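# Roll vial in right palm until label faces up

## Task

A vial sits loose in the right hand's palm crease (where fingers join the palm), palm upward. Turn it within that hand until its label points up as the goal image shows, then leave it with no finger or thumb in contact. Only the right hand may touch it, counting its wrist camera, that camera's post and the arm's final link; the left arm and its hand must never contact the right hand. The task fails if the vial contacts anything else or leaves the hand. To finish, the vial must rest still for a moment on the palm, clear of the wrist, the camera and its post, with the palm pointing straight up and no motor on either hand showing "moving" or "overload" or building toward a shutdown (a motor dead from the very start is ignored); then declare it done.

## Robot and tools

Robot: two arms, left_arm and right_arm, each carrying the same four-finger right-handed hand (index, middle, ring, thumb; 16 finger motors). Only the right arm's hand is used here; the left arm should stay clear and never touch the right hand. Each hand has a wrist camera and a rigid mast at the wrist on the palm side (hand-point x +0.05 to +0.10, z -0.16 to -0.11, reaching to y = +0.06 m) that can collide.

Frames. Results report each hand point in one scene frame: origin on the table between the arms, +z up, +x out over the table, left_arm on the +y side. The hand point sits in front of the palm where thumb tip meets index and middle tips. Its own axes: +z along straightened fingers toward the tips, +x across the palm away from the thumb, +y out of the palm face (palm surface at y = -0.062 m). Palm up means the hand point's +y points along world +z. Finger knuckles are at z = -0.017 m; straight fingertips end 0.139 m beyond that, and bending moves tips toward +y.

execute_actions takes "actions": a list holding zero or one item, plus optional "pictures" (boolean). An empty list only reports state (with images). An item with "rows" and "steps" (4 to 15 control steps, each 1/30 s, default 15) is a motion; an item with only "steps" (up to 300) is a wait that sends nothing. Each row is applied for one step; if there are fewer rows than steps, the last is repeated. Pictures come only with an empty list or "pictures": true.

Each row is one flat list of 48 numbers, all in [-1, 1], covering both arms even if one is idle: first 24 for left_arm, then 24 for right_arm. Per arm the order is dx, dy, dz, rx, ry, rz, then index_mcp, index_abd, index_pip, index_dip, middle_mcp, middle_abd, middle_pip, middle_dip, ring_mcp, ring_abd, ring_pip, ring_dip, thumb_cmc, thumb_axl, thumb_mcp, thumb_ipl, current_limit, speed.

The first six are an offset, not a pose: they give the hand point's target relative to its pose in the most recent result showing it (before any such result, and for later calls within one reply, relative to where the arm is when the action begins), expressed in the hand point's own axes. Every row counts from that same reference, not from the prior row. Scale: 1.0 = 0.6 m for dx, dy, dz and 180 degrees for rotation; rx, ry, rz form a single rotation vector. All zeros therefore pulls the arm back to the reference pose; it is not a pause. Per step the command is clipped to 70 mm and 16 degrees from the measured pose; position is favoured over orientation. Arms often stop a centimetre or more short, usually low, and the right elbow may sag each action unless you re-aim at the pose you want to hold.

Finger numbers are absolute goals, linear between each hinge's two stops (degrees at +1 and -1, then the straight value). For index, middle and ring: _mcp bends at the knuckle toward the palm as it goes to -1 (-18, +128; +0.75), _abd swings the finger sideways away from the thumb (-60, +60; +0.00), _pip middle joint (-29, +108; +0.58), _dip tip joint (-21, +117; +0.70). Thumb: thumb_cmc toward -1 swings it from beside the palm to in front (-20, +120; +0.71); thumb_axl rolls it about its length (-27, +140; +0.68); thumb_mcp (-69, +109; +0.23) and thumb_ipl (-77, +108; +0.17) bend it, toward +z when thumb_axl is straight, or in the thumb_cmc swing direction when thumb_axl is near -0.40. current_limit maps -1..+1 to 0..550 mA (floor 11 mA; low values weaken and slow the fingers). speed sets goal-tracking rate as (speed+1)/2 of 5.9 rad/s. Initial values: current_limit +0.4, speed -0.6; they persist. A zero is a real goal: to keep a hand unchanged, resend its hand_goal values and its hand_current_limit and hand_speed.

Result lines: a state line left_arm: ... | right_arm: ... with end_effector_position (m) and end_effector_quat_wxyz; a Hand target line per arm when nothing is pending; hand_goal, hand_measured, hand_current_ma (positive pushes toward -1) and hand_state per motor (moving, goal, blocked, overload). "pose unreachable" means the clearance check altered or blocked that arm's command; HELD marks steps where a row was not sent. The last 4 steps of each action run after the result, while you reply; reply time and waits keep the simulation running. MOTOR HOT warns of heating; OVER-TEMPERATURE FAULT means the arm dropped.

Caution: a motor at 495 mA or more for 5 s total shuts down for 10 s, so avoid pressing fingers hard into the vial. Fingers only push while their goal lies past the contact. Do not tip the palm so the vial rolls off, do not let it touch the mast, camera or wrist at the end, do not knock anything off the table, and keep the arms from striking or pressing each other. Random brief nudges to loose objects can occur.

zoom_image: "camera" (cam_high, cam_low, cam_left_wrist, cam_right_wrist) and "region" [x0, y0, x1, y1] in that camera's pixels, at most 504x504; returns a closer crop of the latest image. show_instructions (no arguments) shows the goal picture. read_manual returns licence text. finished_scene with "scene" (1 or 2) ends the current scene irreversibly and reports success; call it only once the vial rests label-up, untouched, palm level and motors settled.

Each tool is called after ">>>" in YAML: its name, and indented under it one key for each argument.

Reference images:

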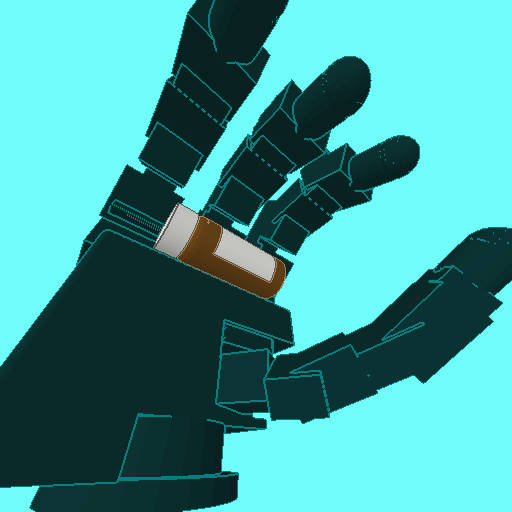

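## Session

>>> execute_actions:
  actions: []

Scene clock: 0.00 s of 4800.00 s.
left_arm: end_effector_position=(+0.4014, +0.7872, +0.6046) hand_goal=(+0.754, +0.000, +0.576, +0.696, +0.754, +0.000, +0.576, +0.696, +0.754, +0.000, +0.576, +0.696, +0.714, +0.678, +0.226, +0.168) hand_measured=(+0.754, +0.000, +0.576, +0.696, +0.754, +0.000, +0.576, +0.696, +0.754, +0.000, +0.576, +0.696, +0.714, +0.678, +0.226, +0.168) hand_current_ma=(+0, +0, +0, +0, +0, +0, +0, +0, +0, +0, +0, +0, +0, +0, +0, +0) hand_state=(goal, goal, goal, goal, goal, goal, goal, goal, goal, goal, goal, goal, goal, goal, goal, goal) hand_current_limit=0.40 hand_speed=-0.60 end_effector_quat_wxyz=(+0.290, +0.280, +0.627, +0.667) | right_arm: end_effector_position=(+0.4287, -0.0863, +0.3960) hand_goal=(+0.046, +0.000, -0.008, +0.280, +0.046, +0.000, -0.008, +0.280, +0.046, +0.000, -0.008, +0.280, -0.104, +0.266, +0.032, -0.018) hand_measured=(+0.062, +0.000, -0.006, +0.282, +0.062, +0.000, -0.006, +0.282, +0.064, +0.000, -0.004, +0.282, -0.088, +0.270, +0.034, -0.016) hand_current_ma=(+87, +0, +14, +14, +87, +0, +14, +13, +95, +0, +15, +12, +79, +31, +11, +11) hand_state=(goal, goal, goal, goal, goal, goal, goal, goal, goal, goal, goal, goal, goal, goal, goal, goal) hand_current_limit=0.40 hand_speed=-0.60 end_effector_quat_wxyz=(+0.285, +0.287, +0.653, +0.641)
Joint positions: left_arm=[0.626 1.056 1.089 0.023 0.001 0.009] | right_arm=[ 1.018  1.109  0.605  0.488  0.071 -0.003]
Joint velocities: left_arm=[-0.015 -0.005 -0.002  0.007 -0.007  0.051] | right_arm=[-0.005 -0.005  0.002  0.002  0.022 -0.007]
Hand target (left_arm): +0.396, +0.782, +0.632; +0.297, +0.272, +0.610, +0.683
Hand target (right_arm): +0.430, -0.085, +0.416; +0.289, +0.282, +0.640, +0.654

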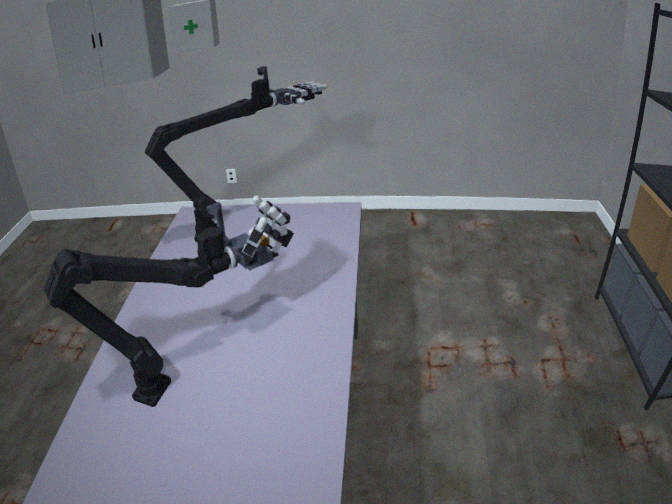

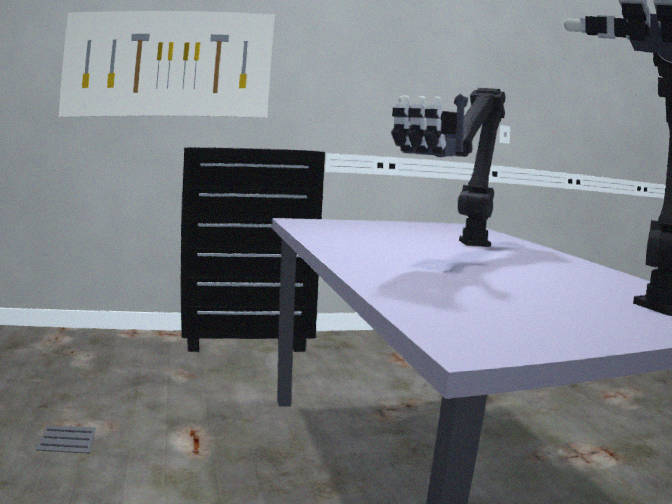

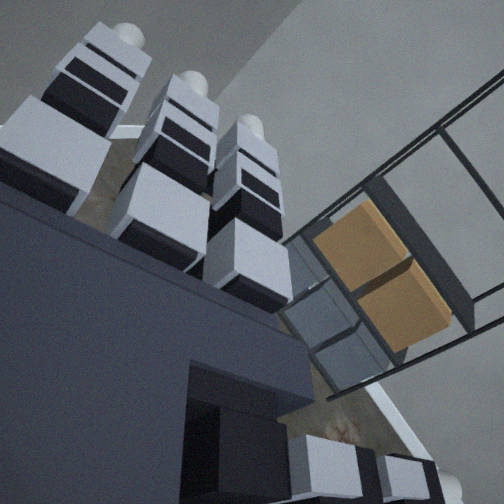

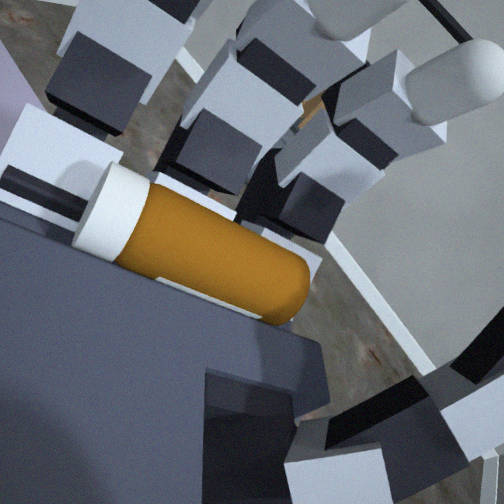

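>>> zoom_image:
  camera: "cam_right_wrist"
  region: [40, 130, 360, 380]

>>> zoom_image:
  camera: "cam_high"
  region: [200, 180, 320, 290]

Region (40, 130, 360, 380) of cam_right_wrist's 504x504 image, scaled by 1.575, with more detail than that image has; it fills the top 394 rows of this view, and the rest is white.

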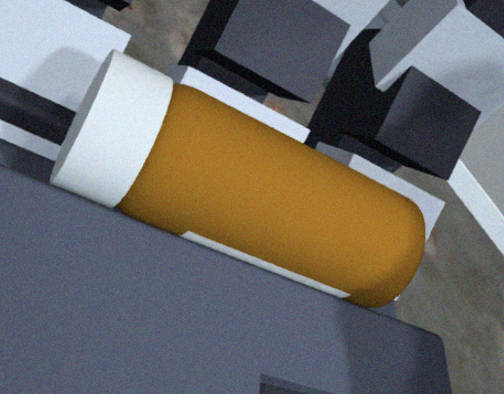

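Region (200, 180, 320, 290) of cam_high's 672x504 image, scaled by 4.200, with more detail than that image has; it fills the top 462 rows of this view, and the rest is white.

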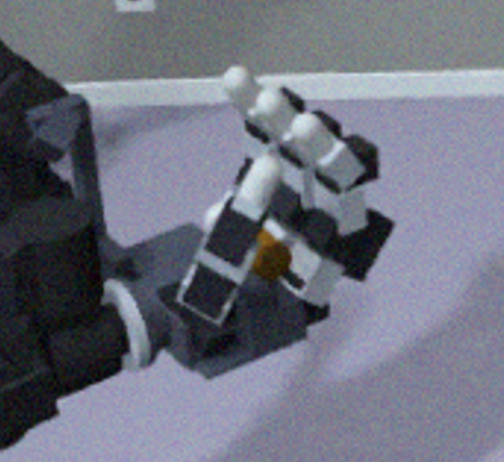

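>>> zoom_image:
  camera: "cam_left_wrist"
  region: [0, 120, 340, 420]

Region (0, 120, 340, 420) of cam_left_wrist's 504x504 image, scaled by 1.482, with more detail than that image has; it fills the top 445 rows of this view, and the rest is white.

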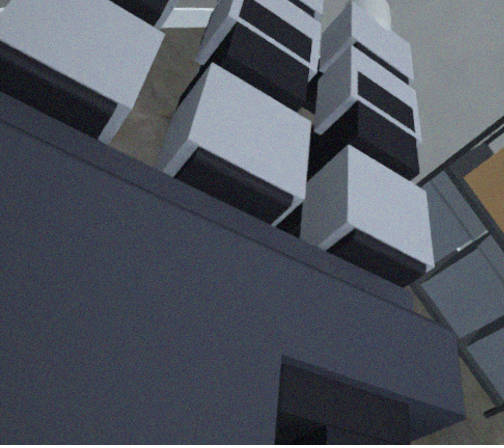

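>>> execute_actions:
  actions:
    - {"rows": [[0,0.0463,-0.0099,-0.0162,0,0,0.754,0,0.576,0.696,0.754,0,0.576,0.696,0.754,0,0.576,0.696,0.714,0.678,0.226,0.168,0.4,-0.6, 0,0.0333,0.0025,-0.0125,0,0.001,0.046,0,-0.008,0.280,0.046,0,-0.942,0.188,0.046,0,-0.008,0.280,-0.104,0.266,0.032,-0.018,0.4,-0.2]], "steps": 15}

>>> execute_actions:
  actions: []

Scene clock: 6.67 s of 4800.00 s.
left_arm: end_effector_position=(+0.4014, +0.7872, +0.6046) hand_goal=(+0.754, +0.000, +0.576, +0.696, +0.754, +0.000, +0.576, +0.696, +0.754, +0.000, +0.576, +0.696, +0.714, +0.678, +0.226, +0.168) hand_measured=(+0.764, +0.000, +0.576, +0.696, +0.764, +0.000, +0.576, +0.696, +0.764, +0.000, +0.576, +0.696, +0.724, +0.678, +0.226, +0.168) hand_current_ma=(+57, +0, +4, +0, +52, +0, +4, +0, +55, +0, +4, +0, +53, -4, -1, -2) hand_state=(goal, goal, goal, goal, goal, goal, goal, goal, goal, goal, goal, goal, goal, goal, goal, goal) hand_current_limit=0.40 hand_speed=-0.60 end_effector_quat_wxyz=(+0.290, +0.280, +0.627, +0.667) | right_arm: end_effector_position=(+0.4287, -0.0863, +0.3960) hand_goal=(+0.046, +0.000, -0.008, +0.280, +0.046, +0.000, -0.942, +0.188, +0.046, +0.000, -0.008, +0.280, -0.104, +0.266, +0.032, -0.018) hand_measured=(+0.062, +0.000, -0.006, +0.282, +0.060, +0.000, -0.344, +0.190, +0.064, +0.000, -0.004, +0.282, -0.088, +0.270, +0.034, -0.016) hand_current_ma=(+87, +0, +14, +14, +76, +0, +48, +12, +95, +0, +15, +12, +79, +31, +11, +11) hand_state=(goal, goal, goal, goal, goal, goal, moving, goal, goal, goal, goal, goal, goal, goal, goal, goal) hand_current_limit=0.40 hand_speed=-0.20 end_effector_quat_wxyz=(+0.285, +0.287, +0.653, +0.641)
Joint positions: left_arm=[0.626 1.056 1.089 0.023 0.001 0.009] | right_arm=[ 1.018  1.109  0.605  0.488  0.071 -0.003]
Joint velocities: left_arm=[-0.015 -0.005  0.012 -0.002  0.007  0.007] | right_arm=[-0.005  0.005  0.007 -0.007 -0.007 -0.007]
Steps of this call (steps 1 to 90: nothing new was sent; then 3.30 s passed at rest; steps 91 to 101: the first 11 steps of this action). Readings (end_effector_position | what the end effector reports):
91: left_arm (+0.4014, +0.7872, +0.6046) | right_arm (+0.4287, -0.0863, +0.3960) | left_arm hand_goal=(+0.754, +0.000, +0.576, +0.696, +0.754, +0.000, +0.576, +0.696, +0.754, +0.000, +0.576, +0.696, +0.714, +0.678, +0.226, +0.168) hand_measured=(+0.764, +0.000, +0.576, +0.696, +0.764, +0.000, +0.576, +0.696, +0.764, +0.000, +0.576, +0.696, +0.724, +0.678, +0.226, +0.168) hand_current_ma=(+57, +0, +4, +0, +52, +0, +4, +0, +55, +0, +4, +0, +53, -4, -1, -2) hand_state=(goal, goal, goal, goal, goal, goal, goal, goal, goal, goal, goal, goal, goal, goal, goal, goal) hand_current_limit=0.40 hand_speed=-0.60 | right_arm hand_goal=(+0.046, +0.000, -0.008, +0.280, +0.046, +0.000, -0.942, +0.188, +0.046, +0.000, -0.008, +0.280, -0.104, +0.266, +0.032, -0.018) hand_measured=(+0.062, +0.000, -0.006, +0.282, +0.062, +0.000, -0.006, +0.282, +0.064, +0.000, -0.004, +0.282, -0.088, +0.270, +0.034, -0.016) hand_current_ma=(+87, +0, +14, +14, +87, +0, +14, +13, +95, +0, +15, +12, +79, +31, +11, +11) hand_state=(goal, goal, goal, goal, goal, goal, moving, moving, goal, goal, goal, goal, goal, goal, goal, goal) hand_current_limit=0.40 hand_speed=-0.20
92: left_arm (+0.4014, +0.7872, +0.6046) | right_arm (+0.4287, -0.0863, +0.3960) | left_arm hand_goal=(+0.754, +0.000, +0.576, +0.696, +0.754, +0.000, +0.576, +0.696, +0.754, +0.000, +0.576, +0.696, +0.714, +0.678, +0.226, +0.168) hand_measured=(+0.764, +0.000, +0.576, +0.696, +0.764, +0.000, +0.576, +0.696, +0.764, +0.000, +0.576, +0.696, +0.724, +0.678, +0.226, +0.168) hand_current_ma=(+57, +0, +4, +0, +52, +0, +4, +0, +55, +0, +4, +0, +53, -4, -1, -2) hand_state=(goal, goal, goal, goal, goal, goal, goal, goal, goal, goal, goal, goal, goal, goal, goal, goal) hand_current_limit=0.40 hand_speed=-0.60 | right_arm hand_goal=(+0.046, +0.000, -0.008, +0.280, +0.046, +0.000, -0.942, +0.188, +0.046, +0.000, -0.008, +0.280, -0.104, +0.266, +0.032, -0.018) hand_measured=(+0.062, +0.000, -0.006, +0.282, +0.062, +0.000, -0.010, +0.278, +0.064, +0.000, -0.004, +0.282, -0.088, +0.270, +0.034, -0.016) hand_current_ma=(+87, +0, +14, +14, +87, +0, +179, +178, +95, +0, +15, +12, +79, +31, +11, +11) hand_state=(goal, goal, goal, goal, goal, goal, moving, moving, goal, goal, goal, goal, goal, goal, goal, goal) hand_current_limit=0.40 hand_speed=-0.20
94: left_arm (+0.4014, +0.7872, +0.6046) | right_arm (+0.4287, -0.0863, +0.3960) | left_arm hand_goal=(+0.754, +0.000, +0.576, +0.696, +0.754, +0.000, +0.576, +0.696, +0.754, +0.000, +0.576, +0.696, +0.714, +0.678, +0.226, +0.168) hand_measured=(+0.764, +0.000, +0.576, +0.696, +0.764, +0.000, +0.576, +0.696, +0.764, +0.000, +0.576, +0.696, +0.724, +0.678, +0.226, +0.168) hand_current_ma=(+57, +0, +4, +0, +52, +0, +4, +0, +55, +0, +4, +0, +53, -4, -1, -2) hand_state=(goal, goal, goal, goal, goal, goal, goal, goal, goal, goal, goal, goal, goal, goal, goal, goal) hand_current_limit=0.40 hand_speed=-0.60 | right_arm hand_goal=(+0.046, +0.000, -0.008, +0.280, +0.046, +0.000, -0.942, +0.188, +0.046, +0.000, -0.008, +0.280, -0.104, +0.266, +0.032, -0.018) hand_measured=(+0.062, +0.000, -0.006, +0.282, +0.062, +0.000, -0.076, +0.214, +0.064, +0.000, -0.004, +0.282, -0.088, +0.270, +0.034, -0.016) hand_current_ma=(+87, +0, +14, +14, +84, +0, +113, +13, +95, +0, +15, +12, +79, +31, +11, +11) hand_state=(goal, goal, goal, goal, goal, goal, moving, moving, goal, goal, goal, goal, goal, goal, goal, goal) hand_current_limit=0.40 hand_speed=-0.20
98: left_arm (+0.4014, +0.7872, +0.6046) | right_arm (+0.4287, -0.0863, +0.3960) | left_arm hand_goal=(+0.754, +0.000, +0.576, +0.696, +0.754, +0.000, +0.576, +0.696, +0.754, +0.000, +0.576, +0.696, +0.714, +0.678, +0.226, +0.168) hand_measured=(+0.764, +0.000, +0.576, +0.696, +0.764, +0.000, +0.576, +0.696, +0.764, +0.000, +0.576, +0.696, +0.724, +0.678, +0.226, +0.168) hand_current_ma=(+57, +0, +4, +0, +52, +0, +4, +0, +55, +0, +4, +0, +53, -4, -1, -2) hand_state=(goal, goal, goal, goal, goal, goal, goal, goal, goal, goal, goal, goal, goal, goal, goal, goal) hand_current_limit=0.40 hand_speed=-0.60 | right_arm hand_goal=(+0.046, +0.000, -0.008, +0.280, +0.046, +0.000, -0.942, +0.188, +0.046, +0.000, -0.008, +0.280, -0.104, +0.266, +0.032, -0.018) hand_measured=(+0.062, +0.000, -0.006, +0.282, +0.062, +0.000, -0.228, +0.190, +0.064, +0.000, -0.004, +0.282, -0.088, +0.270, +0.034, -0.016) hand_current_ma=(+87, +0, +14, +14, +81, +0, +73, +12, +95, +0, +15, +12, +79, +31, +11, +11) hand_state=(goal, goal, goal, goal, goal, goal, moving, goal, goal, goal, goal, goal, goal, goal, goal, goal) hand_current_limit=0.40 hand_speed=-0.20
101: the state above

Scene clock: 6.80 s of 4800.00 s.
left_arm: end_effector_position=(+0.4014, +0.7872, +0.6046) hand_goal=(+0.754, +0.000, +0.576, +0.696, +0.754, +0.000, +0.576, +0.696, +0.754, +0.000, +0.576, +0.696, +0.714, +0.678, +0.226, +0.168) hand_measured=(+0.764, +0.000, +0.576, +0.696, +0.764, +0.000, +0.576, +0.696, +0.764, +0.000, +0.576, +0.696, +0.724, +0.678, +0.226, +0.168) hand_current_ma=(+57, +0, +4, +0, +52, +0, +4, +0, +55, +0, +4, +0, +53, -4, -1, -2) hand_state=(goal, goal, goal, goal, goal, goal, goal, goal, goal, goal, goal, goal, goal, goal, goal, goal) hand_current_limit=0.40 hand_speed=-0.60 end_effector_quat_wxyz=(+0.290, +0.280, +0.627, +0.667) | right_arm: end_effector_position=(+0.4287, -0.0863, +0.3960) hand_goal=(+0.046, +0.000, -0.008, +0.280, +0.046, +0.000, -0.942, +0.188, +0.046, +0.000, -0.008, +0.280, -0.104, +0.266, +0.032, -0.018) hand_measured=(+0.062, +0.000, -0.006, +0.282, +0.060, +0.000, -0.496, +0.190, +0.064, +0.000, -0.004, +0.282, -0.088, +0.270, +0.034, -0.016) hand_current_ma=(+87, +0, +14, +14, +71, +0, +50, +12, +95, +0, +15, +12, +79, +31, +11, +11) hand_state=(goal, goal, goal, goal, goal, goal, moving, goal, goal, goal, goal, goal, goal, goal, goal, goal) hand_current_limit=0.40 hand_speed=-0.20 end_effector_quat_wxyz=(+0.285, +0.287, +0.653, +0.641)
Joint positions: left_arm=[0.626 1.056 1.089 0.023 0.001 0.009] | right_arm=[ 1.018  1.109  0.605  0.488  0.071 -0.003]
Joint velocities: left_arm=[-0.005 -0.005  0.002 -0.012  0.007  0.007] | right_arm=[ 0.005 -0.005  0.002  0.017  0.022 -0.11 ]
Hand target (left_arm): +0.395, +0.782, +0.631; +0.296, +0.272, +0.610, +0.682
Hand target (right_arm): +0.430, -0.086, +0.416; +0.289, +0.282, +0.639, +0.654
Off the commanded pose (left_arm): 0.028 m, 3 deg.
Off the commanded pose (right_arm): 0.020 m, 2 deg.
Kept back: nothing.
Steps of this call (steps 1 to 4: the last 4 steps of your previous action). Readings (end_effector_position | what the end effector reports):
1: left_arm (+0.4014, +0.7872, +0.6046) | right_arm (+0.4287, -0.0863, +0.3960) | left_arm hand_goal=(+0.754, +0.000, +0.576, +0.696, +0.754, +0.000, +0.576, +0.696, +0.754, +0.000, +0.576, +0.696, +0.714, +0.678, +0.226, +0.168) hand_measured=(+0.764, +0.000, +0.576, +0.696, +0.764, +0.000, +0.576, +0.696, +0.764, +0.000, +0.576, +0.696, +0.724, +0.678, +0.226, +0.168) hand_current_ma=(+57, +0, +4, +0, +52, +0, +4, +0, +55, +0, +4, +0, +53, -4, -1, -2) hand_state=(goal, goal, goal, goal, goal, goal, goal, goal, goal, goal, goal, goal, goal, goal, goal, goal) hand_current_limit=0.40 hand_speed=-0.60 | right_arm hand_goal=(+0.046, +0.000, -0.008, +0.280, +0.046, +0.000, -0.942, +0.188, +0.046, +0.000, -0.008, +0.280, -0.104, +0.266, +0.032, -0.018) hand_measured=(+0.062, +0.000, -0.006, +0.282, +0.060, +0.000, -0.382, +0.190, +0.064, +0.000, -0.004, +0.282, -0.088, +0.270, +0.034, -0.016) hand_current_ma=(+87, +0, +14, +14, +75, +0, +60, +12, +95, +0, +15, +12, +79, +31, +11, +11) hand_state=(goal, goal, goal, goal, goal, goal, moving, goal, goal, goal, goal, goal, goal, goal, goal, goal) hand_current_limit=0.40 hand_speed=-0.20
2: left_arm (+0.4014, +0.7872, +0.6046) | right_arm (+0.4287, -0.0863, +0.3960) | left_arm hand_goal=(+0.754, +0.000, +0.576, +0.696, +0.754, +0.000, +0.576, +0.696, +0.754, +0.000, +0.576, +0.696, +0.714, +0.678, +0.226, +0.168) hand_measured=(+0.764, +0.000, +0.576, +0.696, +0.764, +0.000, +0.576, +0.696, +0.764, +0.000, +0.576, +0.696, +0.724, +0.678, +0.226, +0.168) hand_current_ma=(+57, +0, +4, +0, +52, +0, +4, +0, +55, +0, +4, +0, +53, -4, -1, -2) hand_state=(goal, goal, goal, goal, goal, goal, goal, goal, goal, goal, goal, goal, goal, goal, goal, goal) hand_current_limit=0.40 hand_speed=-0.60 | right_arm hand_goal=(+0.046, +0.000, -0.008, +0.280, +0.046, +0.000, -0.942, +0.188, +0.046, +0.000, -0.008, +0.280, -0.104, +0.266, +0.032, -0.018) hand_measured=(+0.062, +0.000, -0.006, +0.282, +0.060, +0.000, -0.420, +0.190, +0.064, +0.000, -0.004, +0.282, -0.088, +0.270, +0.034, -0.016) hand_current_ma=(+87, +0, +14, +14, +73, +0, +50, +12, +95, +0, +15, +12, +79, +31, +11, +11) hand_state=(goal, goal, goal, goal, goal, goal, moving, goal, goal, goal, goal, goal, goal, goal, goal, goal) hand_current_limit=0.40 hand_speed=-0.20
4: the state above

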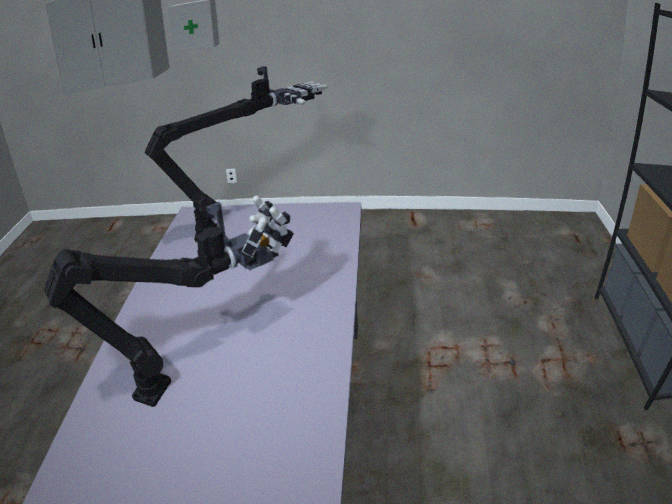

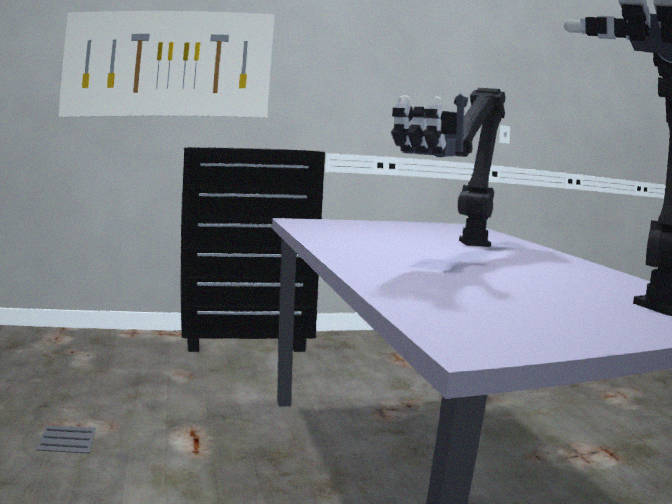

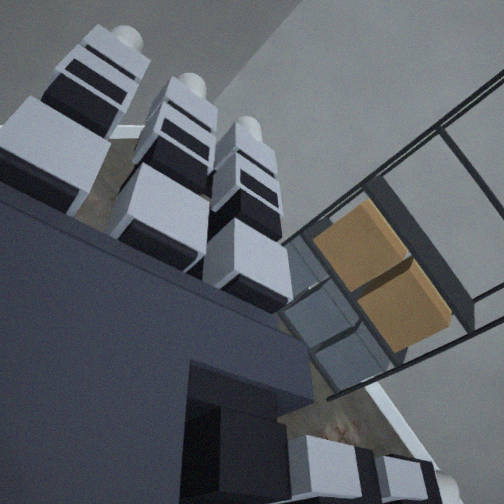

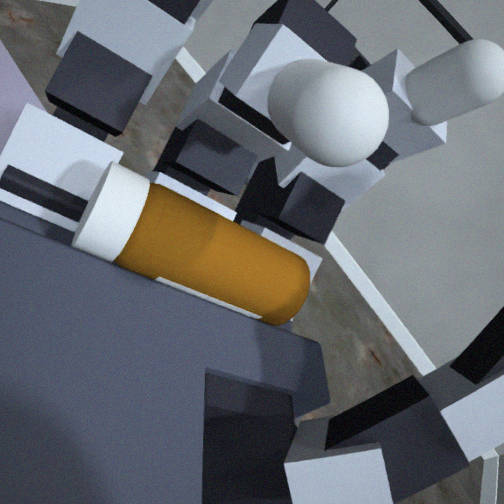

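>>> execute_actions:
  actions:
    - {"rows": [[0,0.0463,-0.0099,-0.0162,0,0,0.754,0,0.576,0.696,0.754,0,0.576,0.696,0.754,0,0.576,0.696,0.714,0.678,0.226,0.168,0.4,-0.6, 0,0.0333,0.0025,-0.0125,0,0.001,0.046,0,-0.008,0.280,0.046,0,-0.942,-0.04,0.046,0,-0.008,0.280,-0.104,0.266,0.032,-0.018,0.0,-0.6]], "steps": 15}
  pictures: true

Scene clock: 7.40 s of 4800.00 s.
left_arm: end_effector_position=(+0.4014, +0.7872, +0.6046) hand_goal=(+0.754, +0.000, +0.576, +0.696, +0.754, +0.000, +0.576, +0.696, +0.754, +0.000, +0.576, +0.696, +0.714, +0.678, +0.226, +0.168) hand_measured=(+0.764, +0.000, +0.576, +0.696, +0.764, +0.000, +0.576, +0.696, +0.764, +0.000, +0.576, +0.696, +0.724, +0.678, +0.226, +0.168) hand_current_ma=(+57, +0, +4, +0, +52, +0, +4, +0, +55, +0, +4, +0, +53, -4, -1, -2) hand_state=(goal, goal, goal, goal, goal, goal, goal, goal, goal, goal, goal, goal, goal, goal, goal, goal) hand_current_limit=0.40 hand_speed=-0.60 end_effector_quat_wxyz=(+0.290, +0.280, +0.627, +0.667) | right_arm: end_effector_position=(+0.4287, -0.0863, +0.3960) hand_goal=(+0.046, +0.000, -0.008, +0.280, +0.046, +0.000, -0.942, -0.040, +0.046, +0.000, -0.008, +0.280, -0.104, +0.266, +0.032, -0.018) hand_measured=(+0.062, +0.000, -0.006, +0.282, +0.056, +0.000, -0.942, -0.028, +0.064, +0.000, -0.004, +0.282, -0.088, +0.270, +0.034, -0.016) hand_current_ma=(+87, +0, +14, +14, +58, +0, -1, -9, +95, +0, +15, +12, +79, +31, +11, +11) hand_state=(goal, goal, goal, goal, goal, goal, goal, moving, goal, goal, goal, goal, goal, goal, goal, goal) hand_current_limit=0.00 hand_speed=-0.60 end_effector_quat_wxyz=(+0.285, +0.287, +0.653, +0.641)
Joint positions: left_arm=[0.626 1.056 1.089 0.023 0.001 0.009] | right_arm=[ 1.018  1.109  0.605  0.488  0.071 -0.003]
Joint velocities: left_arm=[-0.015  0.005 -0.002 -0.002  0.051  0.007] | right_arm=[-0.005  0.005  0.017  0.002  0.037 -0.007]
Steps of this call (steps 1 to 7: nothing new was sent; steps 8 to 18: the first 11 steps of this action). Readings (end_effector_position | what the end effector reports):
8: left_arm (+0.4014, +0.7872, +0.6046) | right_arm (+0.4287, -0.0863, +0.3960) | left_arm hand_goal=(+0.754, +0.000, +0.576, +0.696, +0.754, +0.000, +0.576, +0.696, +0.754, +0.000, +0.576, +0.696, +0.714, +0.678, +0.226, +0.168) hand_measured=(+0.764, +0.000, +0.576, +0.696, +0.764, +0.000, +0.576, +0.696, +0.764, +0.000, +0.576, +0.696, +0.724, +0.678, +0.226, +0.168) hand_current_ma=(+57, +0, +4, +0, +52, +0, +4, +0, +55, +0, +4, +0, +53, -4, -1, -2) hand_state=(goal, goal, goal, goal, goal, goal, goal, goal, goal, goal, goal, goal, goal, goal, goal, goal) hand_current_limit=0.40 hand_speed=-0.60 | right_arm hand_goal=(+0.046, +0.000, -0.008, +0.280, +0.046, +0.000, -0.942, -0.040, +0.046, +0.000, -0.008, +0.280, -0.104, +0.266, +0.032, -0.018) hand_measured=(+0.062, +0.000, -0.006, +0.282, +0.058, +0.000, -0.806, +0.190, +0.064, +0.000, -0.004, +0.282, -0.088, +0.270, +0.034, -0.016) hand_current_ma=(+87, +0, +14, +14, +62, +0, +49, +12, +95, +0, +15, +12, +79, +31, +11, +11) hand_state=(goal, goal, goal, goal, goal, goal, moving, moving, goal, goal, goal, goal, goal, goal, goal, goal) hand_current_limit=0.00 hand_speed=-0.60
9: left_arm (+0.4014, +0.7872, +0.6046) | right_arm (+0.4287, -0.0863, +0.3960) | left_arm hand_goal=(+0.754, +0.000, +0.576, +0.696, +0.754, +0.000, +0.576, +0.696, +0.754, +0.000, +0.576, +0.696, +0.714, +0.678, +0.226, +0.168) hand_measured=(+0.764, +0.000, +0.576, +0.696, +0.764, +0.000, +0.576, +0.696, +0.764, +0.000, +0.576, +0.696, +0.724, +0.678, +0.226, +0.168) hand_current_ma=(+57, +0, +4, +0, +52, +0, +4, +0, +55, +0, +4, +0, +53, -4, -1, -2) hand_state=(goal, goal, goal, goal, goal, goal, goal, goal, goal, goal, goal, goal, goal, goal, goal, goal) hand_current_limit=0.40 hand_speed=-0.60 | right_arm hand_goal=(+0.046, +0.000, -0.008, +0.280, +0.046, +0.000, -0.942, -0.040, +0.046, +0.000, -0.008, +0.280, -0.104, +0.266, +0.032, -0.018) hand_measured=(+0.062, +0.000, -0.006, +0.282, +0.058, +0.000, -0.844, +0.188, +0.064, +0.000, -0.004, +0.282, -0.088, +0.270, +0.034, -0.016) hand_current_ma=(+87, +0, +14, +14, +59, +0, -2, +93, +95, +0, +15, +12, +79, +31, +11, +11) hand_state=(goal, goal, goal, goal, goal, goal, moving, moving, goal, goal, goal, goal, goal, goal, goal, goal) hand_current_limit=0.00 hand_speed=-0.60
11: left_arm (+0.4014, +0.7872, +0.6046) | right_arm (+0.4287, -0.0863, +0.3960) | left_arm hand_goal=(+0.754, +0.000, +0.576, +0.696, +0.754, +0.000, +0.576, +0.696, +0.754, +0.000, +0.576, +0.696, +0.714, +0.678, +0.226, +0.168) hand_measured=(+0.764, +0.000, +0.576, +0.696, +0.764, +0.000, +0.576, +0.696, +0.764, +0.000, +0.576, +0.696, +0.724, +0.678, +0.226, +0.168) hand_current_ma=(+57, +0, +4, +0, +52, +0, +4, +0, +55, +0, +4, +0, +53, -4, -1, -2) hand_state=(goal, goal, goal, goal, goal, goal, goal, goal, goal, goal, goal, goal, goal, goal, goal, goal) hand_current_limit=0.40 hand_speed=-0.60 | right_arm hand_goal=(+0.046, +0.000, -0.008, +0.280, +0.046, +0.000, -0.942, -0.040, +0.046, +0.000, -0.008, +0.280, -0.104, +0.266, +0.032, -0.018) hand_measured=(+0.062, +0.000, -0.006, +0.282, +0.058, +0.000, -0.898, +0.146, +0.064, +0.000, -0.004, +0.282, -0.088, +0.270, +0.034, -0.016) hand_current_ma=(+87, +0, +14, +14, +59, +0, +25, +57, +95, +0, +15, +12, +79, +31, +11, +11) hand_state=(goal, goal, goal, goal, goal, goal, moving, moving, goal, goal, goal, goal, goal, goal, goal, goal) hand_current_limit=0.00 hand_speed=-0.60
15: left_arm (+0.4014, +0.7872, +0.6046) | right_arm (+0.4287, -0.0863, +0.3960) | left_arm hand_goal=(+0.754, +0.000, +0.576, +0.696, +0.754, +0.000, +0.576, +0.696, +0.754, +0.000, +0.576, +0.696, +0.714, +0.678, +0.226, +0.168) hand_measured=(+0.764, +0.000, +0.576, +0.696, +0.764, +0.000, +0.576, +0.696, +0.764, +0.000, +0.576, +0.696, +0.724, +0.678, +0.226, +0.168) hand_current_ma=(+57, +0, +4, +0, +52, +0, +4, +0, +55, +0, +4, +0, +53, -4, -1, -2) hand_state=(goal, goal, goal, goal, goal, goal, goal, goal, goal, goal, goal, goal, goal, goal, goal, goal) hand_current_limit=0.40 hand_speed=-0.60 | right_arm hand_goal=(+0.046, +0.000, -0.008, +0.280, +0.046, +0.000, -0.942, -0.040, +0.046, +0.000, -0.008, +0.280, -0.104, +0.266, +0.032, -0.018) hand_measured=(+0.062, +0.000, -0.006, +0.282, +0.056, +0.000, -0.942, +0.040, +0.064, +0.000, -0.004, +0.282, -0.088, +0.270, +0.034, -0.016) hand_current_ma=(+87, +0, +14, +14, +58, +0, -2, +50, +95, +0, +15, +12, +79, +31, +11, +11) hand_state=(goal, goal, goal, goal, goal, goal, moving, moving, goal, goal, goal, goal, goal, goal, goal, goal) hand_current_limit=0.00 hand_speed=-0.60
18: the state above

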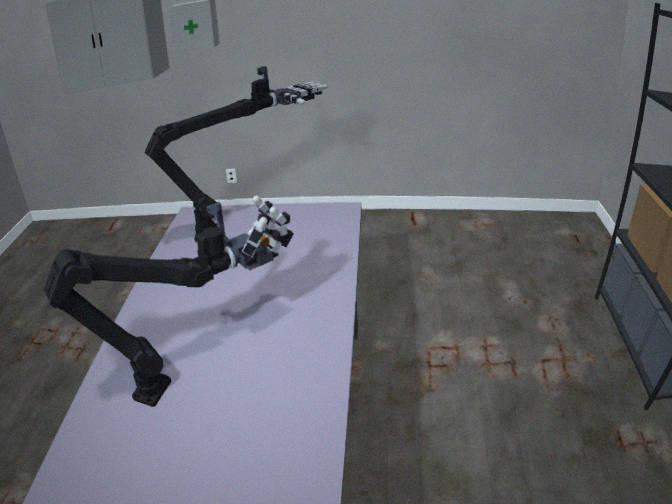

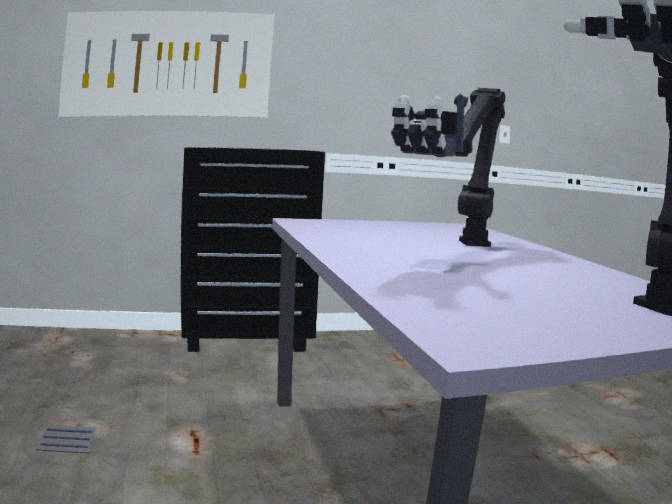

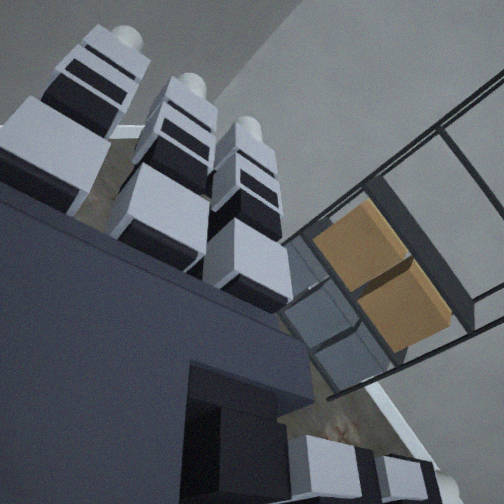

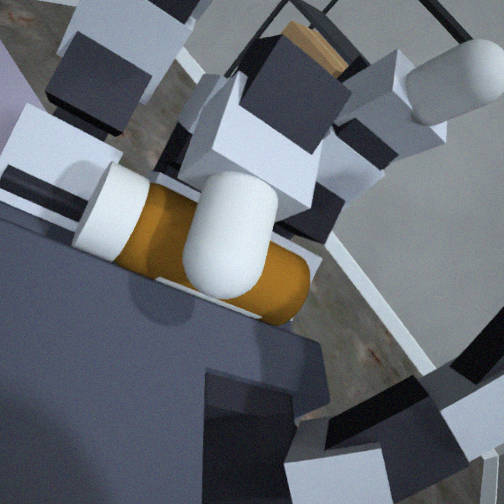

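>>> execute_actions:
  actions:
    - {"rows": [[0,0.0463,-0.0099,-0.0162,0,0,0.754,0,0.576,0.696,0.754,0,0.576,0.696,0.754,0,0.576,0.696,0.714,0.678,0.226,0.168,0.4,-0.6, 0,0.0333,0.0025,-0.0125,0,0.001,0.046,0,-0.008,0.280,0.046,0,-0.942,-0.14,0.046,0,-0.008,0.280,-0.104,0.266,0.032,-0.018,-0.4,-0.8]], "steps": 12}

Scene clock: 7.83 s of 4800.00 s.
left_arm: end_effector_position=(+0.4014, +0.7872, +0.6046) hand_goal=(+0.754, +0.000, +0.576, +0.696, +0.754, +0.000, +0.576, +0.696, +0.754, +0.000, +0.576, +0.696, +0.714, +0.678, +0.226, +0.168) hand_measured=(+0.764, +0.000, +0.576, +0.696, +0.764, +0.000, +0.576, +0.696, +0.764, +0.000, +0.576, +0.696, +0.724, +0.678, +0.226, +0.168) hand_current_ma=(+57, +0, +4, +0, +52, +0, +4, +0, +55, +0, +4, +0, +53, -4, -1, -2) hand_state=(goal, goal, goal, goal, goal, goal, goal, goal, goal, goal, goal, goal, goal, goal, goal, goal) hand_current_limit=0.40 hand_speed=-0.60 end_effector_quat_wxyz=(+0.290, +0.280, +0.627, +0.667) | right_arm: end_effector_position=(+0.4287, -0.0863, +0.3960) hand_goal=(+0.046, +0.000, -0.008, +0.280, +0.046, +0.000, -0.942, -0.140, +0.046, +0.000, -0.008, +0.280, -0.104, +0.266, +0.032, -0.018) hand_measured=(+0.062, +0.000, -0.006, +0.282, +0.056, +0.000, -0.930, -0.076, +0.064, +0.000, -0.004, +0.282, -0.088, +0.270, +0.034, -0.016) hand_current_ma=(+87, +0, +14, +14, +58, +0, +70, +147, +95, +0, +15, +12, +79, +31, +11, +11) hand_state=(goal, goal, goal, goal, goal, goal, moving, moving, goal, goal, goal, goal, goal, goal, goal, goal) hand_current_limit=-0.40 hand_speed=-0.80 end_effector_quat_wxyz=(+0.285, +0.287, +0.653, +0.641)
Joint positions: left_arm=[0.626 1.056 1.089 0.023 0.001 0.009] | right_arm=[ 1.018  1.109  0.605  0.488  0.071 -0.003]
Joint velocities: left_arm=[-0.005 -0.015 -0.017 -0.002 -0.007 -0.022] | right_arm=[-0.005 -0.015  0.007 -0.002 -0.007 -0.022]
Off your previous action's commanded pose (left_arm): 0.028 m, 3 deg at its last step (step 4 of this call).
Off your previous action's commanded pose (right_arm): 0.020 m, 2 deg at its last step (step 4 of this call).
Steps of this call (steps 1 to 4: the last 4 steps of your previous action; step 5: nothing new was sent; steps 6 to 13: the first 8 steps of this action). Readings (end_effector_position | what the end effector reports):
6: left_arm (+0.4014, +0.7872, +0.6046) | right_arm (+0.4287, -0.0863, +0.3960) | left_arm hand_goal=(+0.754, +0.000, +0.576, +0.696, +0.754, +0.000, +0.576, +0.696, +0.754, +0.000, +0.576, +0.696, +0.714, +0.678, +0.226, +0.168) hand_measured=(+0.764, +0.000, +0.576, +0.696, +0.764, +0.000, +0.576, +0.696, +0.764, +0.000, +0.576, +0.696, +0.724, +0.678, +0.226, +0.168) hand_current_ma=(+57, +0, +4, +0, +52, +0, +4, +0, +55, +0, +4, +0, +53, -4, -1, -2) hand_state=(goal, goal, goal, goal, goal, goal, goal, goal, goal, goal, goal, goal, goal, goal, goal, goal) hand_current_limit=0.40 hand_speed=-0.60 | right_arm hand_goal=(+0.046, +0.000, -0.008, +0.280, +0.046, +0.000, -0.942, -0.140, +0.046, +0.000, -0.008, +0.280, -0.104, +0.266, +0.032, -0.018) hand_measured=(+0.062, +0.000, -0.006, +0.282, +0.056, +0.000, -0.942, -0.038, +0.064, +0.000, -0.004, +0.282, -0.088, +0.270, +0.034, -0.016) hand_current_ma=(+87, +0, +14, +14, +58, +0, +0, +12, +95, +0, +15, +12, +79, +31, +11, +11) hand_state=(goal, goal, goal, goal, goal, goal, goal, moving, goal, goal, goal, goal, goal, goal, goal, goal) hand_current_limit=-0.40 hand_speed=-0.80
7: left_arm (+0.4014, +0.7872, +0.6046) | right_arm (+0.4287, -0.0863, +0.3960) | left_arm hand_goal=(+0.754, +0.000, +0.576, +0.696, +0.754, +0.000, +0.576, +0.696, +0.754, +0.000, +0.576, +0.696, +0.714, +0.678, +0.226, +0.168) hand_measured=(+0.764, +0.000, +0.576, +0.696, +0.764, +0.000, +0.576, +0.696, +0.764, +0.000, +0.576, +0.696, +0.724, +0.678, +0.226, +0.168) hand_current_ma=(+57, +0, +4, +0, +52, +0, +4, +0, +55, +0, +4, +0, +53, -4, -1, -2) hand_state=(goal, goal, goal, goal, goal, goal, goal, goal, goal, goal, goal, goal, goal, goal, goal, goal) hand_current_limit=0.40 hand_speed=-0.60 | right_arm hand_goal=(+0.046, +0.000, -0.008, +0.280, +0.046, +0.000, -0.942, -0.140, +0.046, +0.000, -0.008, +0.280, -0.104, +0.266, +0.032, -0.018) hand_measured=(+0.062, +0.000, -0.006, +0.282, +0.056, +0.000, -0.942, -0.038, +0.064, +0.000, -0.004, +0.282, -0.088, +0.270, +0.034, -0.016) hand_current_ma=(+87, +0, +14, +14, +58, +0, +0, +53, +95, +0, +15, +12, +79, +31, +11, +11) hand_state=(goal, goal, goal, goal, goal, goal, goal, moving, goal, goal, goal, goal, goal, goal, goal, goal) hand_current_limit=-0.40 hand_speed=-0.80
9: left_arm (+0.4014, +0.7872, +0.6046) | right_arm (+0.4287, -0.0863, +0.3960) | left_arm hand_goal=(+0.754, +0.000, +0.576, +0.696, +0.754, +0.000, +0.576, +0.696, +0.754, +0.000, +0.576, +0.696, +0.714, +0.678, +0.226, +0.168) hand_measured=(+0.764, +0.000, +0.576, +0.696, +0.764, +0.000, +0.576, +0.696, +0.764, +0.000, +0.576, +0.696, +0.724, +0.678, +0.226, +0.168) hand_current_ma=(+57, +0, +4, +0, +52, +0, +4, +0, +55, +0, +4, +0, +53, -4, -1, -2) hand_state=(goal, goal, goal, goal, goal, goal, goal, goal, goal, goal, goal, goal, goal, goal, goal, goal) hand_current_limit=0.40 hand_speed=-0.60 | right_arm hand_goal=(+0.046, +0.000, -0.008, +0.280, +0.046, +0.000, -0.942, -0.140, +0.046, +0.000, -0.008, +0.280, -0.104, +0.266, +0.032, -0.018) hand_measured=(+0.062, +0.000, -0.006, +0.282, +0.056, +0.000, -0.940, -0.058, +0.064, +0.000, -0.004, +0.282, -0.088, +0.270, +0.034, -0.016) hand_current_ma=(+87, +0, +14, +14, +58, +0, +33, +111, +95, +0, +15, +12, +79, +31, +11, +11) hand_state=(goal, goal, goal, goal, goal, goal, moving, moving, goal, goal, goal, goal, goal, goal, goal, goal) hand_current_limit=-0.40 hand_speed=-0.80
13: the state above

>>> execute_actions:
  actions:
    - {"rows": [ [0,0.0463,-0.0099,-0.0162,0,0,0.754,0,0.576,0.696,0.754,0,0.576,0.696,0.754,0,0.576,0.696,0.714,0.678,0.226,0.168,0.4,-0.6, 0,0.0333,0.0025,-0.0125,0,0.001,0.046,0,-0.008,0.28,0.046,0,-0.925,-0.15,0.046,0,-0.008,0.28,-0.104,0.266,0.032,-0.018,-0.3,-0.5], [0,0.0463,-0.0099,-0.0162,0,0,0.754,0,0.576,0.696,0.754,0,0.576,0.696,0.754,0,0.576,0.696,0.714,0.678,0.226,0.168,0.4,-0.6, 0,0.0333,0.0025,-0.0125,0,0.001,0.046,0,-0.008,0.28,0.046,0,-0.91,-0.175,0.046,0,-0.008,0.28,-0.104,0.266,0.032,-0.018,-0.3,-0.5], [0,0.0463,-0.0099,-0.0162,0,0,0.754,0,0.576,0.696,0.754,0,0.576,0.696,0.754,0,0.576,0.696,0.714,0.678,0.226,0.168,0.4,-0.6, 0,0.0333,0.0025,-0.0125,0,0.001,0.046,0,-0.008,0.28,0.046,0,-0.895,-0.2,0.046,0,-0.008,0.28,-0.104,0.266,0.032,-0.018,-0.3,-0.5], [0,0.0463,-0.0099,-0.0162,0,0,0.754,0,0.576,0.696,0.754,0,0.576,0.696,0.754,0,0.576,0.696,0.714,0.678,0.226,0.168,0.4,-0.6, 0,0.0333,0.0025,-0.0125,0,0.001,0.046,0,-0.008,0.28,0.046,0,-0.88,-0.222,0.046,0,-0.008,0.28,-0.104,0.266,0.032,-0.018,-0.3,-0.5], [0,0.0463,-0.0099,-0.0162,0,0,0.754,0,0.576,0.696,0.754,0,0.576,0.696,0.754,0,0.576,0.696,0.714,0.678,0.226,0.168,0.4,-0.6, 0,0.0333,0.0025,-0.0125,0,0.001,0.046,0,-0.008,0.28,0.046,0,-0.865,-0.245,0.046,0,-0.008,0.28,-0.104,0.266,0.032,-0.018,-0.3,-0.5], [0,0.0463,-0.0099,-0.0162,0,0,0.754,0,0.576,0.696,0.754,0,0.576,0.696,0.754,0,0.576,0.696,0.714,0.678,0.226,0.168,0.4,-0.6, 0,0.0333,0.0025,-0.0125,0,0.001,0.046,0,-0.008,0.28,0.046,0,-0.85,-0.268,0.046,0,-0.008,0.28,-0.104,0.266,0.032,-0.018,-0.3,-0.5], [0,0.0463,-0.0099,-0.0162,0,0,0.754,0,0.576,0.696,0.754,0,0.576,0.696,0.754,0,0.576,0.696,0.714,0.678,0.226,0.168,0.4,-0.6, 0,0.0333,0.0025,-0.0125,0,0.001,0.046,0,-0.008,0.28,0.046,0,-0.835,-0.291,0.046,0,-0.008,0.28,-0.104,0.266,0.032,-0.018,-0.3,-0.5], [0,0.0463,-0.0099,-0.0162,0,0,0.754,0,0.576,0.696,0.754,0,0.576,0.696,0.754,0,0.576,0.696,0.714,0.678,0.226,0.168,0.4,-0.6, 0,0.0333,0.0025,-0.0125,0,0.001,0.046,0,-0.008,0.28,0.046,0,-0.82,-0.314,0.046,0,-0.008,0.28,-0.104,0.266,0.032,-0.018,-0.3,-0.5], [0,0.0463,-0.0099,-0.0162,0,0,0.754,0,0.576,0.696,0.754,0,0.576,0.696,0.754,0,0.576,0.696,0.714,0.678,0.226,0.168,0.4,-0.6, 0,0.0333,0.0025,-0.0125,0,0.001,0.046,0,-0.008,0.28,0.046,0,-0.805,-0.337,0.046,0,-0.008,0.28,-0.104,0.266,0.032,-0.018,-0.3,-0.5], [0,0.0463,-0.0099,-0.0162,0,0,0.754,0,0.576,0.696,0.754,0,0.576,0.696,0.754,0,0.576,0.696,0.714,0.678,0.226,0.168,0.4,-0.6, 0,0.0333,0.0025,-0.0125,0,0.001,0.046,0,-0.008,0.28,0.046,0,-0.79,-0.357,0.046,0,-0.008,0.28,-0.104,0.266,0.032,-0.018,-0.3,-0.5], [0,0.0463,-0.0099,-0.0162,0,0,0.754,0,0.576,0.696,0.754,0,0.576,0.696,0.754,0,0.576,0.696,0.714,0.678,0.226,0.168,0.4,-0.6, 0,0.0333,0.0025,-0.0125,0,0.001,0.046,0,-0.008,0.28,0.046,0,-0.775,-0.378,0.046,0,-0.008,0.28,-0.104,0.266,0.032,-0.018,-0.3,-0.5], [0,0.0463,-0.0099,-0.0162,0,0,0.754,0,0.576,0.696,0.754,0,0.576,0.696,0.754,0,0.576,0.696,0.714,0.678,0.226,0.168,0.4,-0.6, 0,0.0333,0.0025,-0.0125,0,0.001,0.046,0,-0.008,0.28,0.046,0,-0.76,-0.398,0.046,0,-0.008,0.28,-0.104,0.266,0.032,-0.018,-0.3,-0.5], [0,0.0463,-0.0099,-0.0162,0,0,0.754,0,0.576,0.696,0.754,0,0.576,0.696,0.754,0,0.576,0.696,0.714,0.678,0.226,0.168,0.4,-0.6, 0,0.0333,0.0025,-0.0125,0,0.001,0.046,0,-0.008,0.28,0.046,0,-0.745,-0.418,0.046,0,-0.008,0.28,-0.104,0.266,0.032,-0.018,-0.3,-0.5] ], "steps": 15}
  pictures: true

Scene clock: 10.13 s of 4800.00 s.
left_arm: end_effector_position=(+0.4014, +0.7872, +0.6046) hand_goal=(+0.754, +0.000, +0.576, +0.696, +0.754, +0.000, +0.576, +0.696, +0.754, +0.000, +0.576, +0.696, +0.714, +0.678, +0.226, +0.168) hand_measured=(+0.764, +0.000, +0.576, +0.696, +0.764, +0.000, +0.576, +0.696, +0.764, +0.000, +0.576, +0.696, +0.724, +0.678, +0.226, +0.168) hand_current_ma=(+57, +0, +4, +0, +52, +0, +4, +0, +55, +0, +4, +0, +53, -4, -1, -2) hand_state=(goal, goal, goal, goal, goal, goal, goal, goal, goal, goal, goal, goal, goal, goal, goal, goal) hand_current_limit=0.40 hand_speed=-0.60 end_effector_quat_wxyz=(+0.290, +0.280, +0.627, +0.667) | right_arm: end_effector_position=(+0.4287, -0.0863, +0.3960) hand_goal=(+0.046, +0.000, -0.008, +0.280, +0.046, +0.000, -0.774, -0.378, +0.046, +0.000, -0.008, +0.280, -0.104, +0.266, +0.032, -0.018) hand_measured=(+0.062, +0.000, -0.006, +0.282, +0.056, +0.000, -0.818, -0.224, +0.064, +0.000, -0.004, +0.282, -0.088, +0.270, +0.034, -0.016) hand_current_ma=(+87, +0, +14, +14, +58, +0, -56, +36, +95, +0, +15, +12, +79, +31, +11, +11) hand_state=(goal, goal, goal, goal, goal, goal, moving, moving, goal, goal, goal, goal, goal, goal, goal, goal) hand_current_limit=-0.30 hand_speed=-0.50 end_effector_quat_wxyz=(+0.285, +0.287, +0.653, +0.641)
Joint positions: left_arm=[0.626 1.056 1.089 0.023 0.001 0.009] | right_arm=[ 1.018  1.109  0.605  0.488  0.071 -0.003]
Joint velocities: left_arm=[-0.005 -0.005  0.002 -0.012  0.007 -0.051] | right_arm=[-0.005 -0.005  0.002  0.002  0.037  0.007]
Off your previous action's commanded pose (left_arm): 0.028 m, 3 deg at its last step (step 4 of this call).
Off your previous action's commanded pose (right_arm): 0.020 m, 2 deg at its last step (step 4 of this call).
Steps of this call (steps 1 to 4: the last 4 steps of your previous action; steps 5 to 58: nothing new was sent; steps 59 to 69: the first 11 steps of this action). Readings (end_effector_position | what the end effector reports):
59: left_arm (+0.4014, +0.7872, +0.6046) | right_arm (+0.4287, -0.0863, +0.3960) | left_arm hand_goal=(+0.754, +0.000, +0.576, +0.696, +0.754, +0.000, +0.576, +0.696, +0.754, +0.000, +0.576, +0.696, +0.714, +0.678, +0.226, +0.168) hand_measured=(+0.764, +0.000, +0.576, +0.696, +0.764, +0.000, +0.576, +0.696, +0.764, +0.000, +0.576, +0.696, +0.724, +0.678, +0.226, +0.168) hand_current_ma=(+57, +0, +4, +0, +52, +0, +4, +0, +55, +0, +4, +0, +53, -4, -1, -2) hand_state=(goal, goal, goal, goal, goal, goal, goal, goal, goal, goal, goal, goal, goal, goal, goal, goal) hand_current_limit=0.40 hand_speed=-0.60 | right_arm hand_goal=(+0.046, +0.000, -0.008, +0.280, +0.046, +0.000, -0.924, -0.150, +0.046, +0.000, -0.008, +0.280, -0.104, +0.266, +0.032, -0.018) hand_measured=(+0.062, +0.000, -0.006, +0.282, +0.056, +0.000, -0.926, -0.086, +0.064, +0.000, -0.004, +0.282, -0.088, +0.270, +0.034, -0.016) hand_current_ma=(+87, +0, +14, +14, +58, +0, +84, +165, +95, +0, +15, +12, +79, +31, +11, +11) hand_state=(goal, goal, goal, goal, goal, goal, moving, moving, goal, goal, goal, goal, goal, goal, goal, goal) hand_current_limit=-0.30 hand_speed=-0.50
60: left_arm (+0.4014, +0.7872, +0.6046) | right_arm (+0.4287, -0.0863, +0.3960) | left_arm hand_goal=(+0.754, +0.000, +0.576, +0.696, +0.754, +0.000, +0.576, +0.696, +0.754, +0.000, +0.576, +0.696, +0.714, +0.678, +0.226, +0.168) hand_measured=(+0.764, +0.000, +0.576, +0.696, +0.764, +0.000, +0.576, +0.696, +0.764, +0.000, +0.576, +0.696, +0.724, +0.678, +0.226, +0.168) hand_current_ma=(+57, +0, +4, +0, +52, +0, +4, +0, +55, +0, +4, +0, +53, -4, -1, -2) hand_state=(goal, goal, goal, goal, goal, goal, goal, goal, goal, goal, goal, goal, goal, goal, goal, goal) hand_current_limit=0.40 hand_speed=-0.60 | right_arm hand_goal=(+0.046, +0.000, -0.008, +0.280, +0.046, +0.000, -0.910, -0.174, +0.046, +0.000, -0.008, +0.280, -0.104, +0.266, +0.032, -0.018) hand_measured=(+0.062, +0.000, -0.006, +0.282, +0.056, +0.000, -0.924, -0.086, +0.064, +0.000, -0.004, +0.282, -0.088, +0.270, +0.034, -0.016) hand_current_ma=(+87, +0, +14, +14, +58, +0, +35, +170, +95, +0, +15, +12, +79, +31, +11, +11) hand_state=(goal, goal, goal, goal, goal, goal, moving, moving, goal, goal, goal, goal, goal, goal, goal, goal) hand_current_limit=-0.30 hand_speed=-0.50
62: left_arm (+0.4014, +0.7872, +0.6046) | right_arm (+0.4287, -0.0863, +0.3960) | left_arm hand_goal=(+0.754, +0.000, +0.576, +0.696, +0.754, +0.000, +0.576, +0.696, +0.754, +0.000, +0.576, +0.696, +0.714, +0.678, +0.226, +0.168) hand_measured=(+0.764, +0.000, +0.576, +0.696, +0.764, +0.000, +0.576, +0.696, +0.764, +0.000, +0.576, +0.696, +0.724, +0.678, +0.226, +0.168) hand_current_ma=(+57, +0, +4, +0, +52, +0, +4, +0, +55, +0, +4, +0, +53, -4, -1, -2) hand_state=(goal, goal, goal, goal, goal, goal, goal, goal, goal, goal, goal, goal, goal, goal, goal, goal) hand_current_limit=0.40 hand_speed=-0.60 | right_arm hand_goal=(+0.046, +0.000, -0.008, +0.280, +0.046, +0.000, -0.880, -0.222, +0.046, +0.000, -0.008, +0.280, -0.104, +0.266, +0.032, -0.018) hand_measured=(+0.062, +0.000, -0.006, +0.282, +0.056, +0.000, -0.908, -0.104, +0.064, +0.000, -0.004, +0.282, -0.088, +0.270, +0.034, -0.016) hand_current_ma=(+87, +0, +14, +14, +58, +0, -24, +77, +95, +0, +15, +12, +79, +31, +11, +11) hand_state=(goal, goal, goal, goal, goal, goal, moving, moving, goal, goal, goal, goal, goal, goal, goal, goal) hand_current_limit=-0.30 hand_speed=-0.50
66: left_arm (+0.4014, +0.7872, +0.6046) | right_arm (+0.4287, -0.0863, +0.3960) | left_arm hand_goal=(+0.754, +0.000, +0.576, +0.696, +0.754, +0.000, +0.576, +0.696, +0.754, +0.000, +0.576, +0.696, +0.714, +0.678, +0.226, +0.168) hand_measured=(+0.764, +0.000, +0.576, +0.696, +0.764, +0.000, +0.576, +0.696, +0.764, +0.000, +0.576, +0.696, +0.724, +0.678, +0.226, +0.168) hand_current_ma=(+57, +0, +4, +0, +52, +0, +4, +0, +55, +0, +4, +0, +53, -4, -1, -2) hand_state=(goal, goal, goal, goal, goal, goal, goal, goal, goal, goal, goal, goal, goal, goal, goal, goal) hand_current_limit=0.40 hand_speed=-0.60 | right_arm hand_goal=(+0.046, +0.000, -0.008, +0.280, +0.046, +0.000, -0.820, -0.314, +0.046, +0.000, -0.008, +0.280, -0.104, +0.266, +0.032, -0.018) hand_measured=(+0.062, +0.000, -0.006, +0.282, +0.056, +0.000, -0.862, -0.170, +0.064, +0.000, -0.004, +0.282, -0.088, +0.270, +0.034, -0.016) hand_current_ma=(+87, +0, +14, +14, +58, +0, -63, +41, +95, +0, +15, +12, +79, +31, +11, +11) hand_state=(goal, goal, goal, goal, goal, goal, moving, moving, goal, goal, goal, goal, goal, goal, goal, goal) hand_current_limit=-0.30 hand_speed=-0.50
69: the state above

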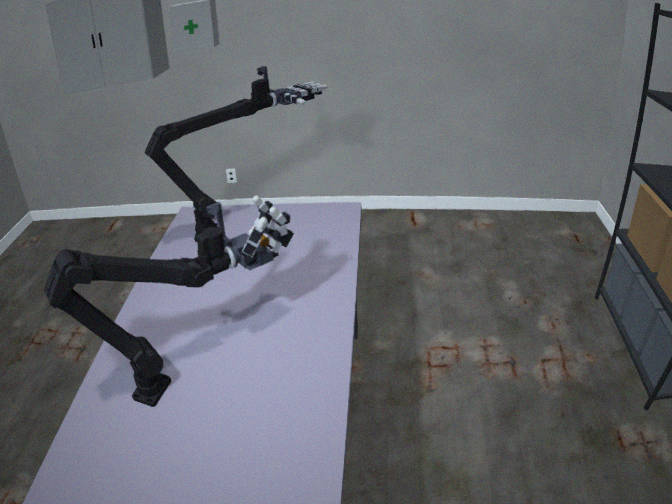

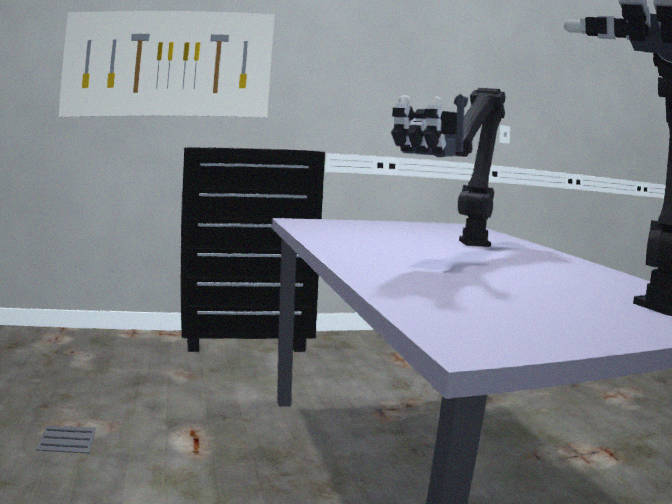

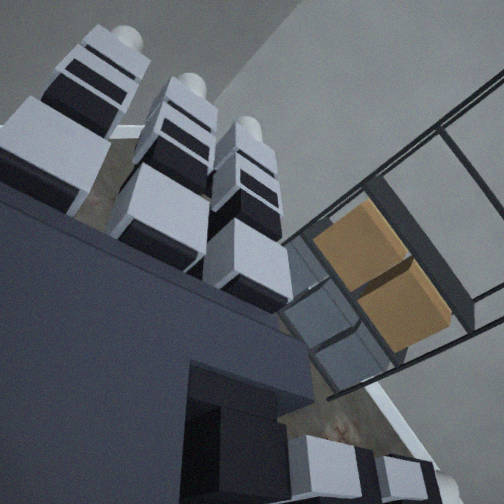

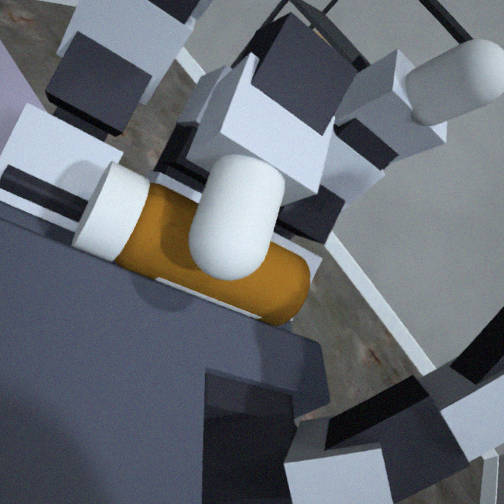

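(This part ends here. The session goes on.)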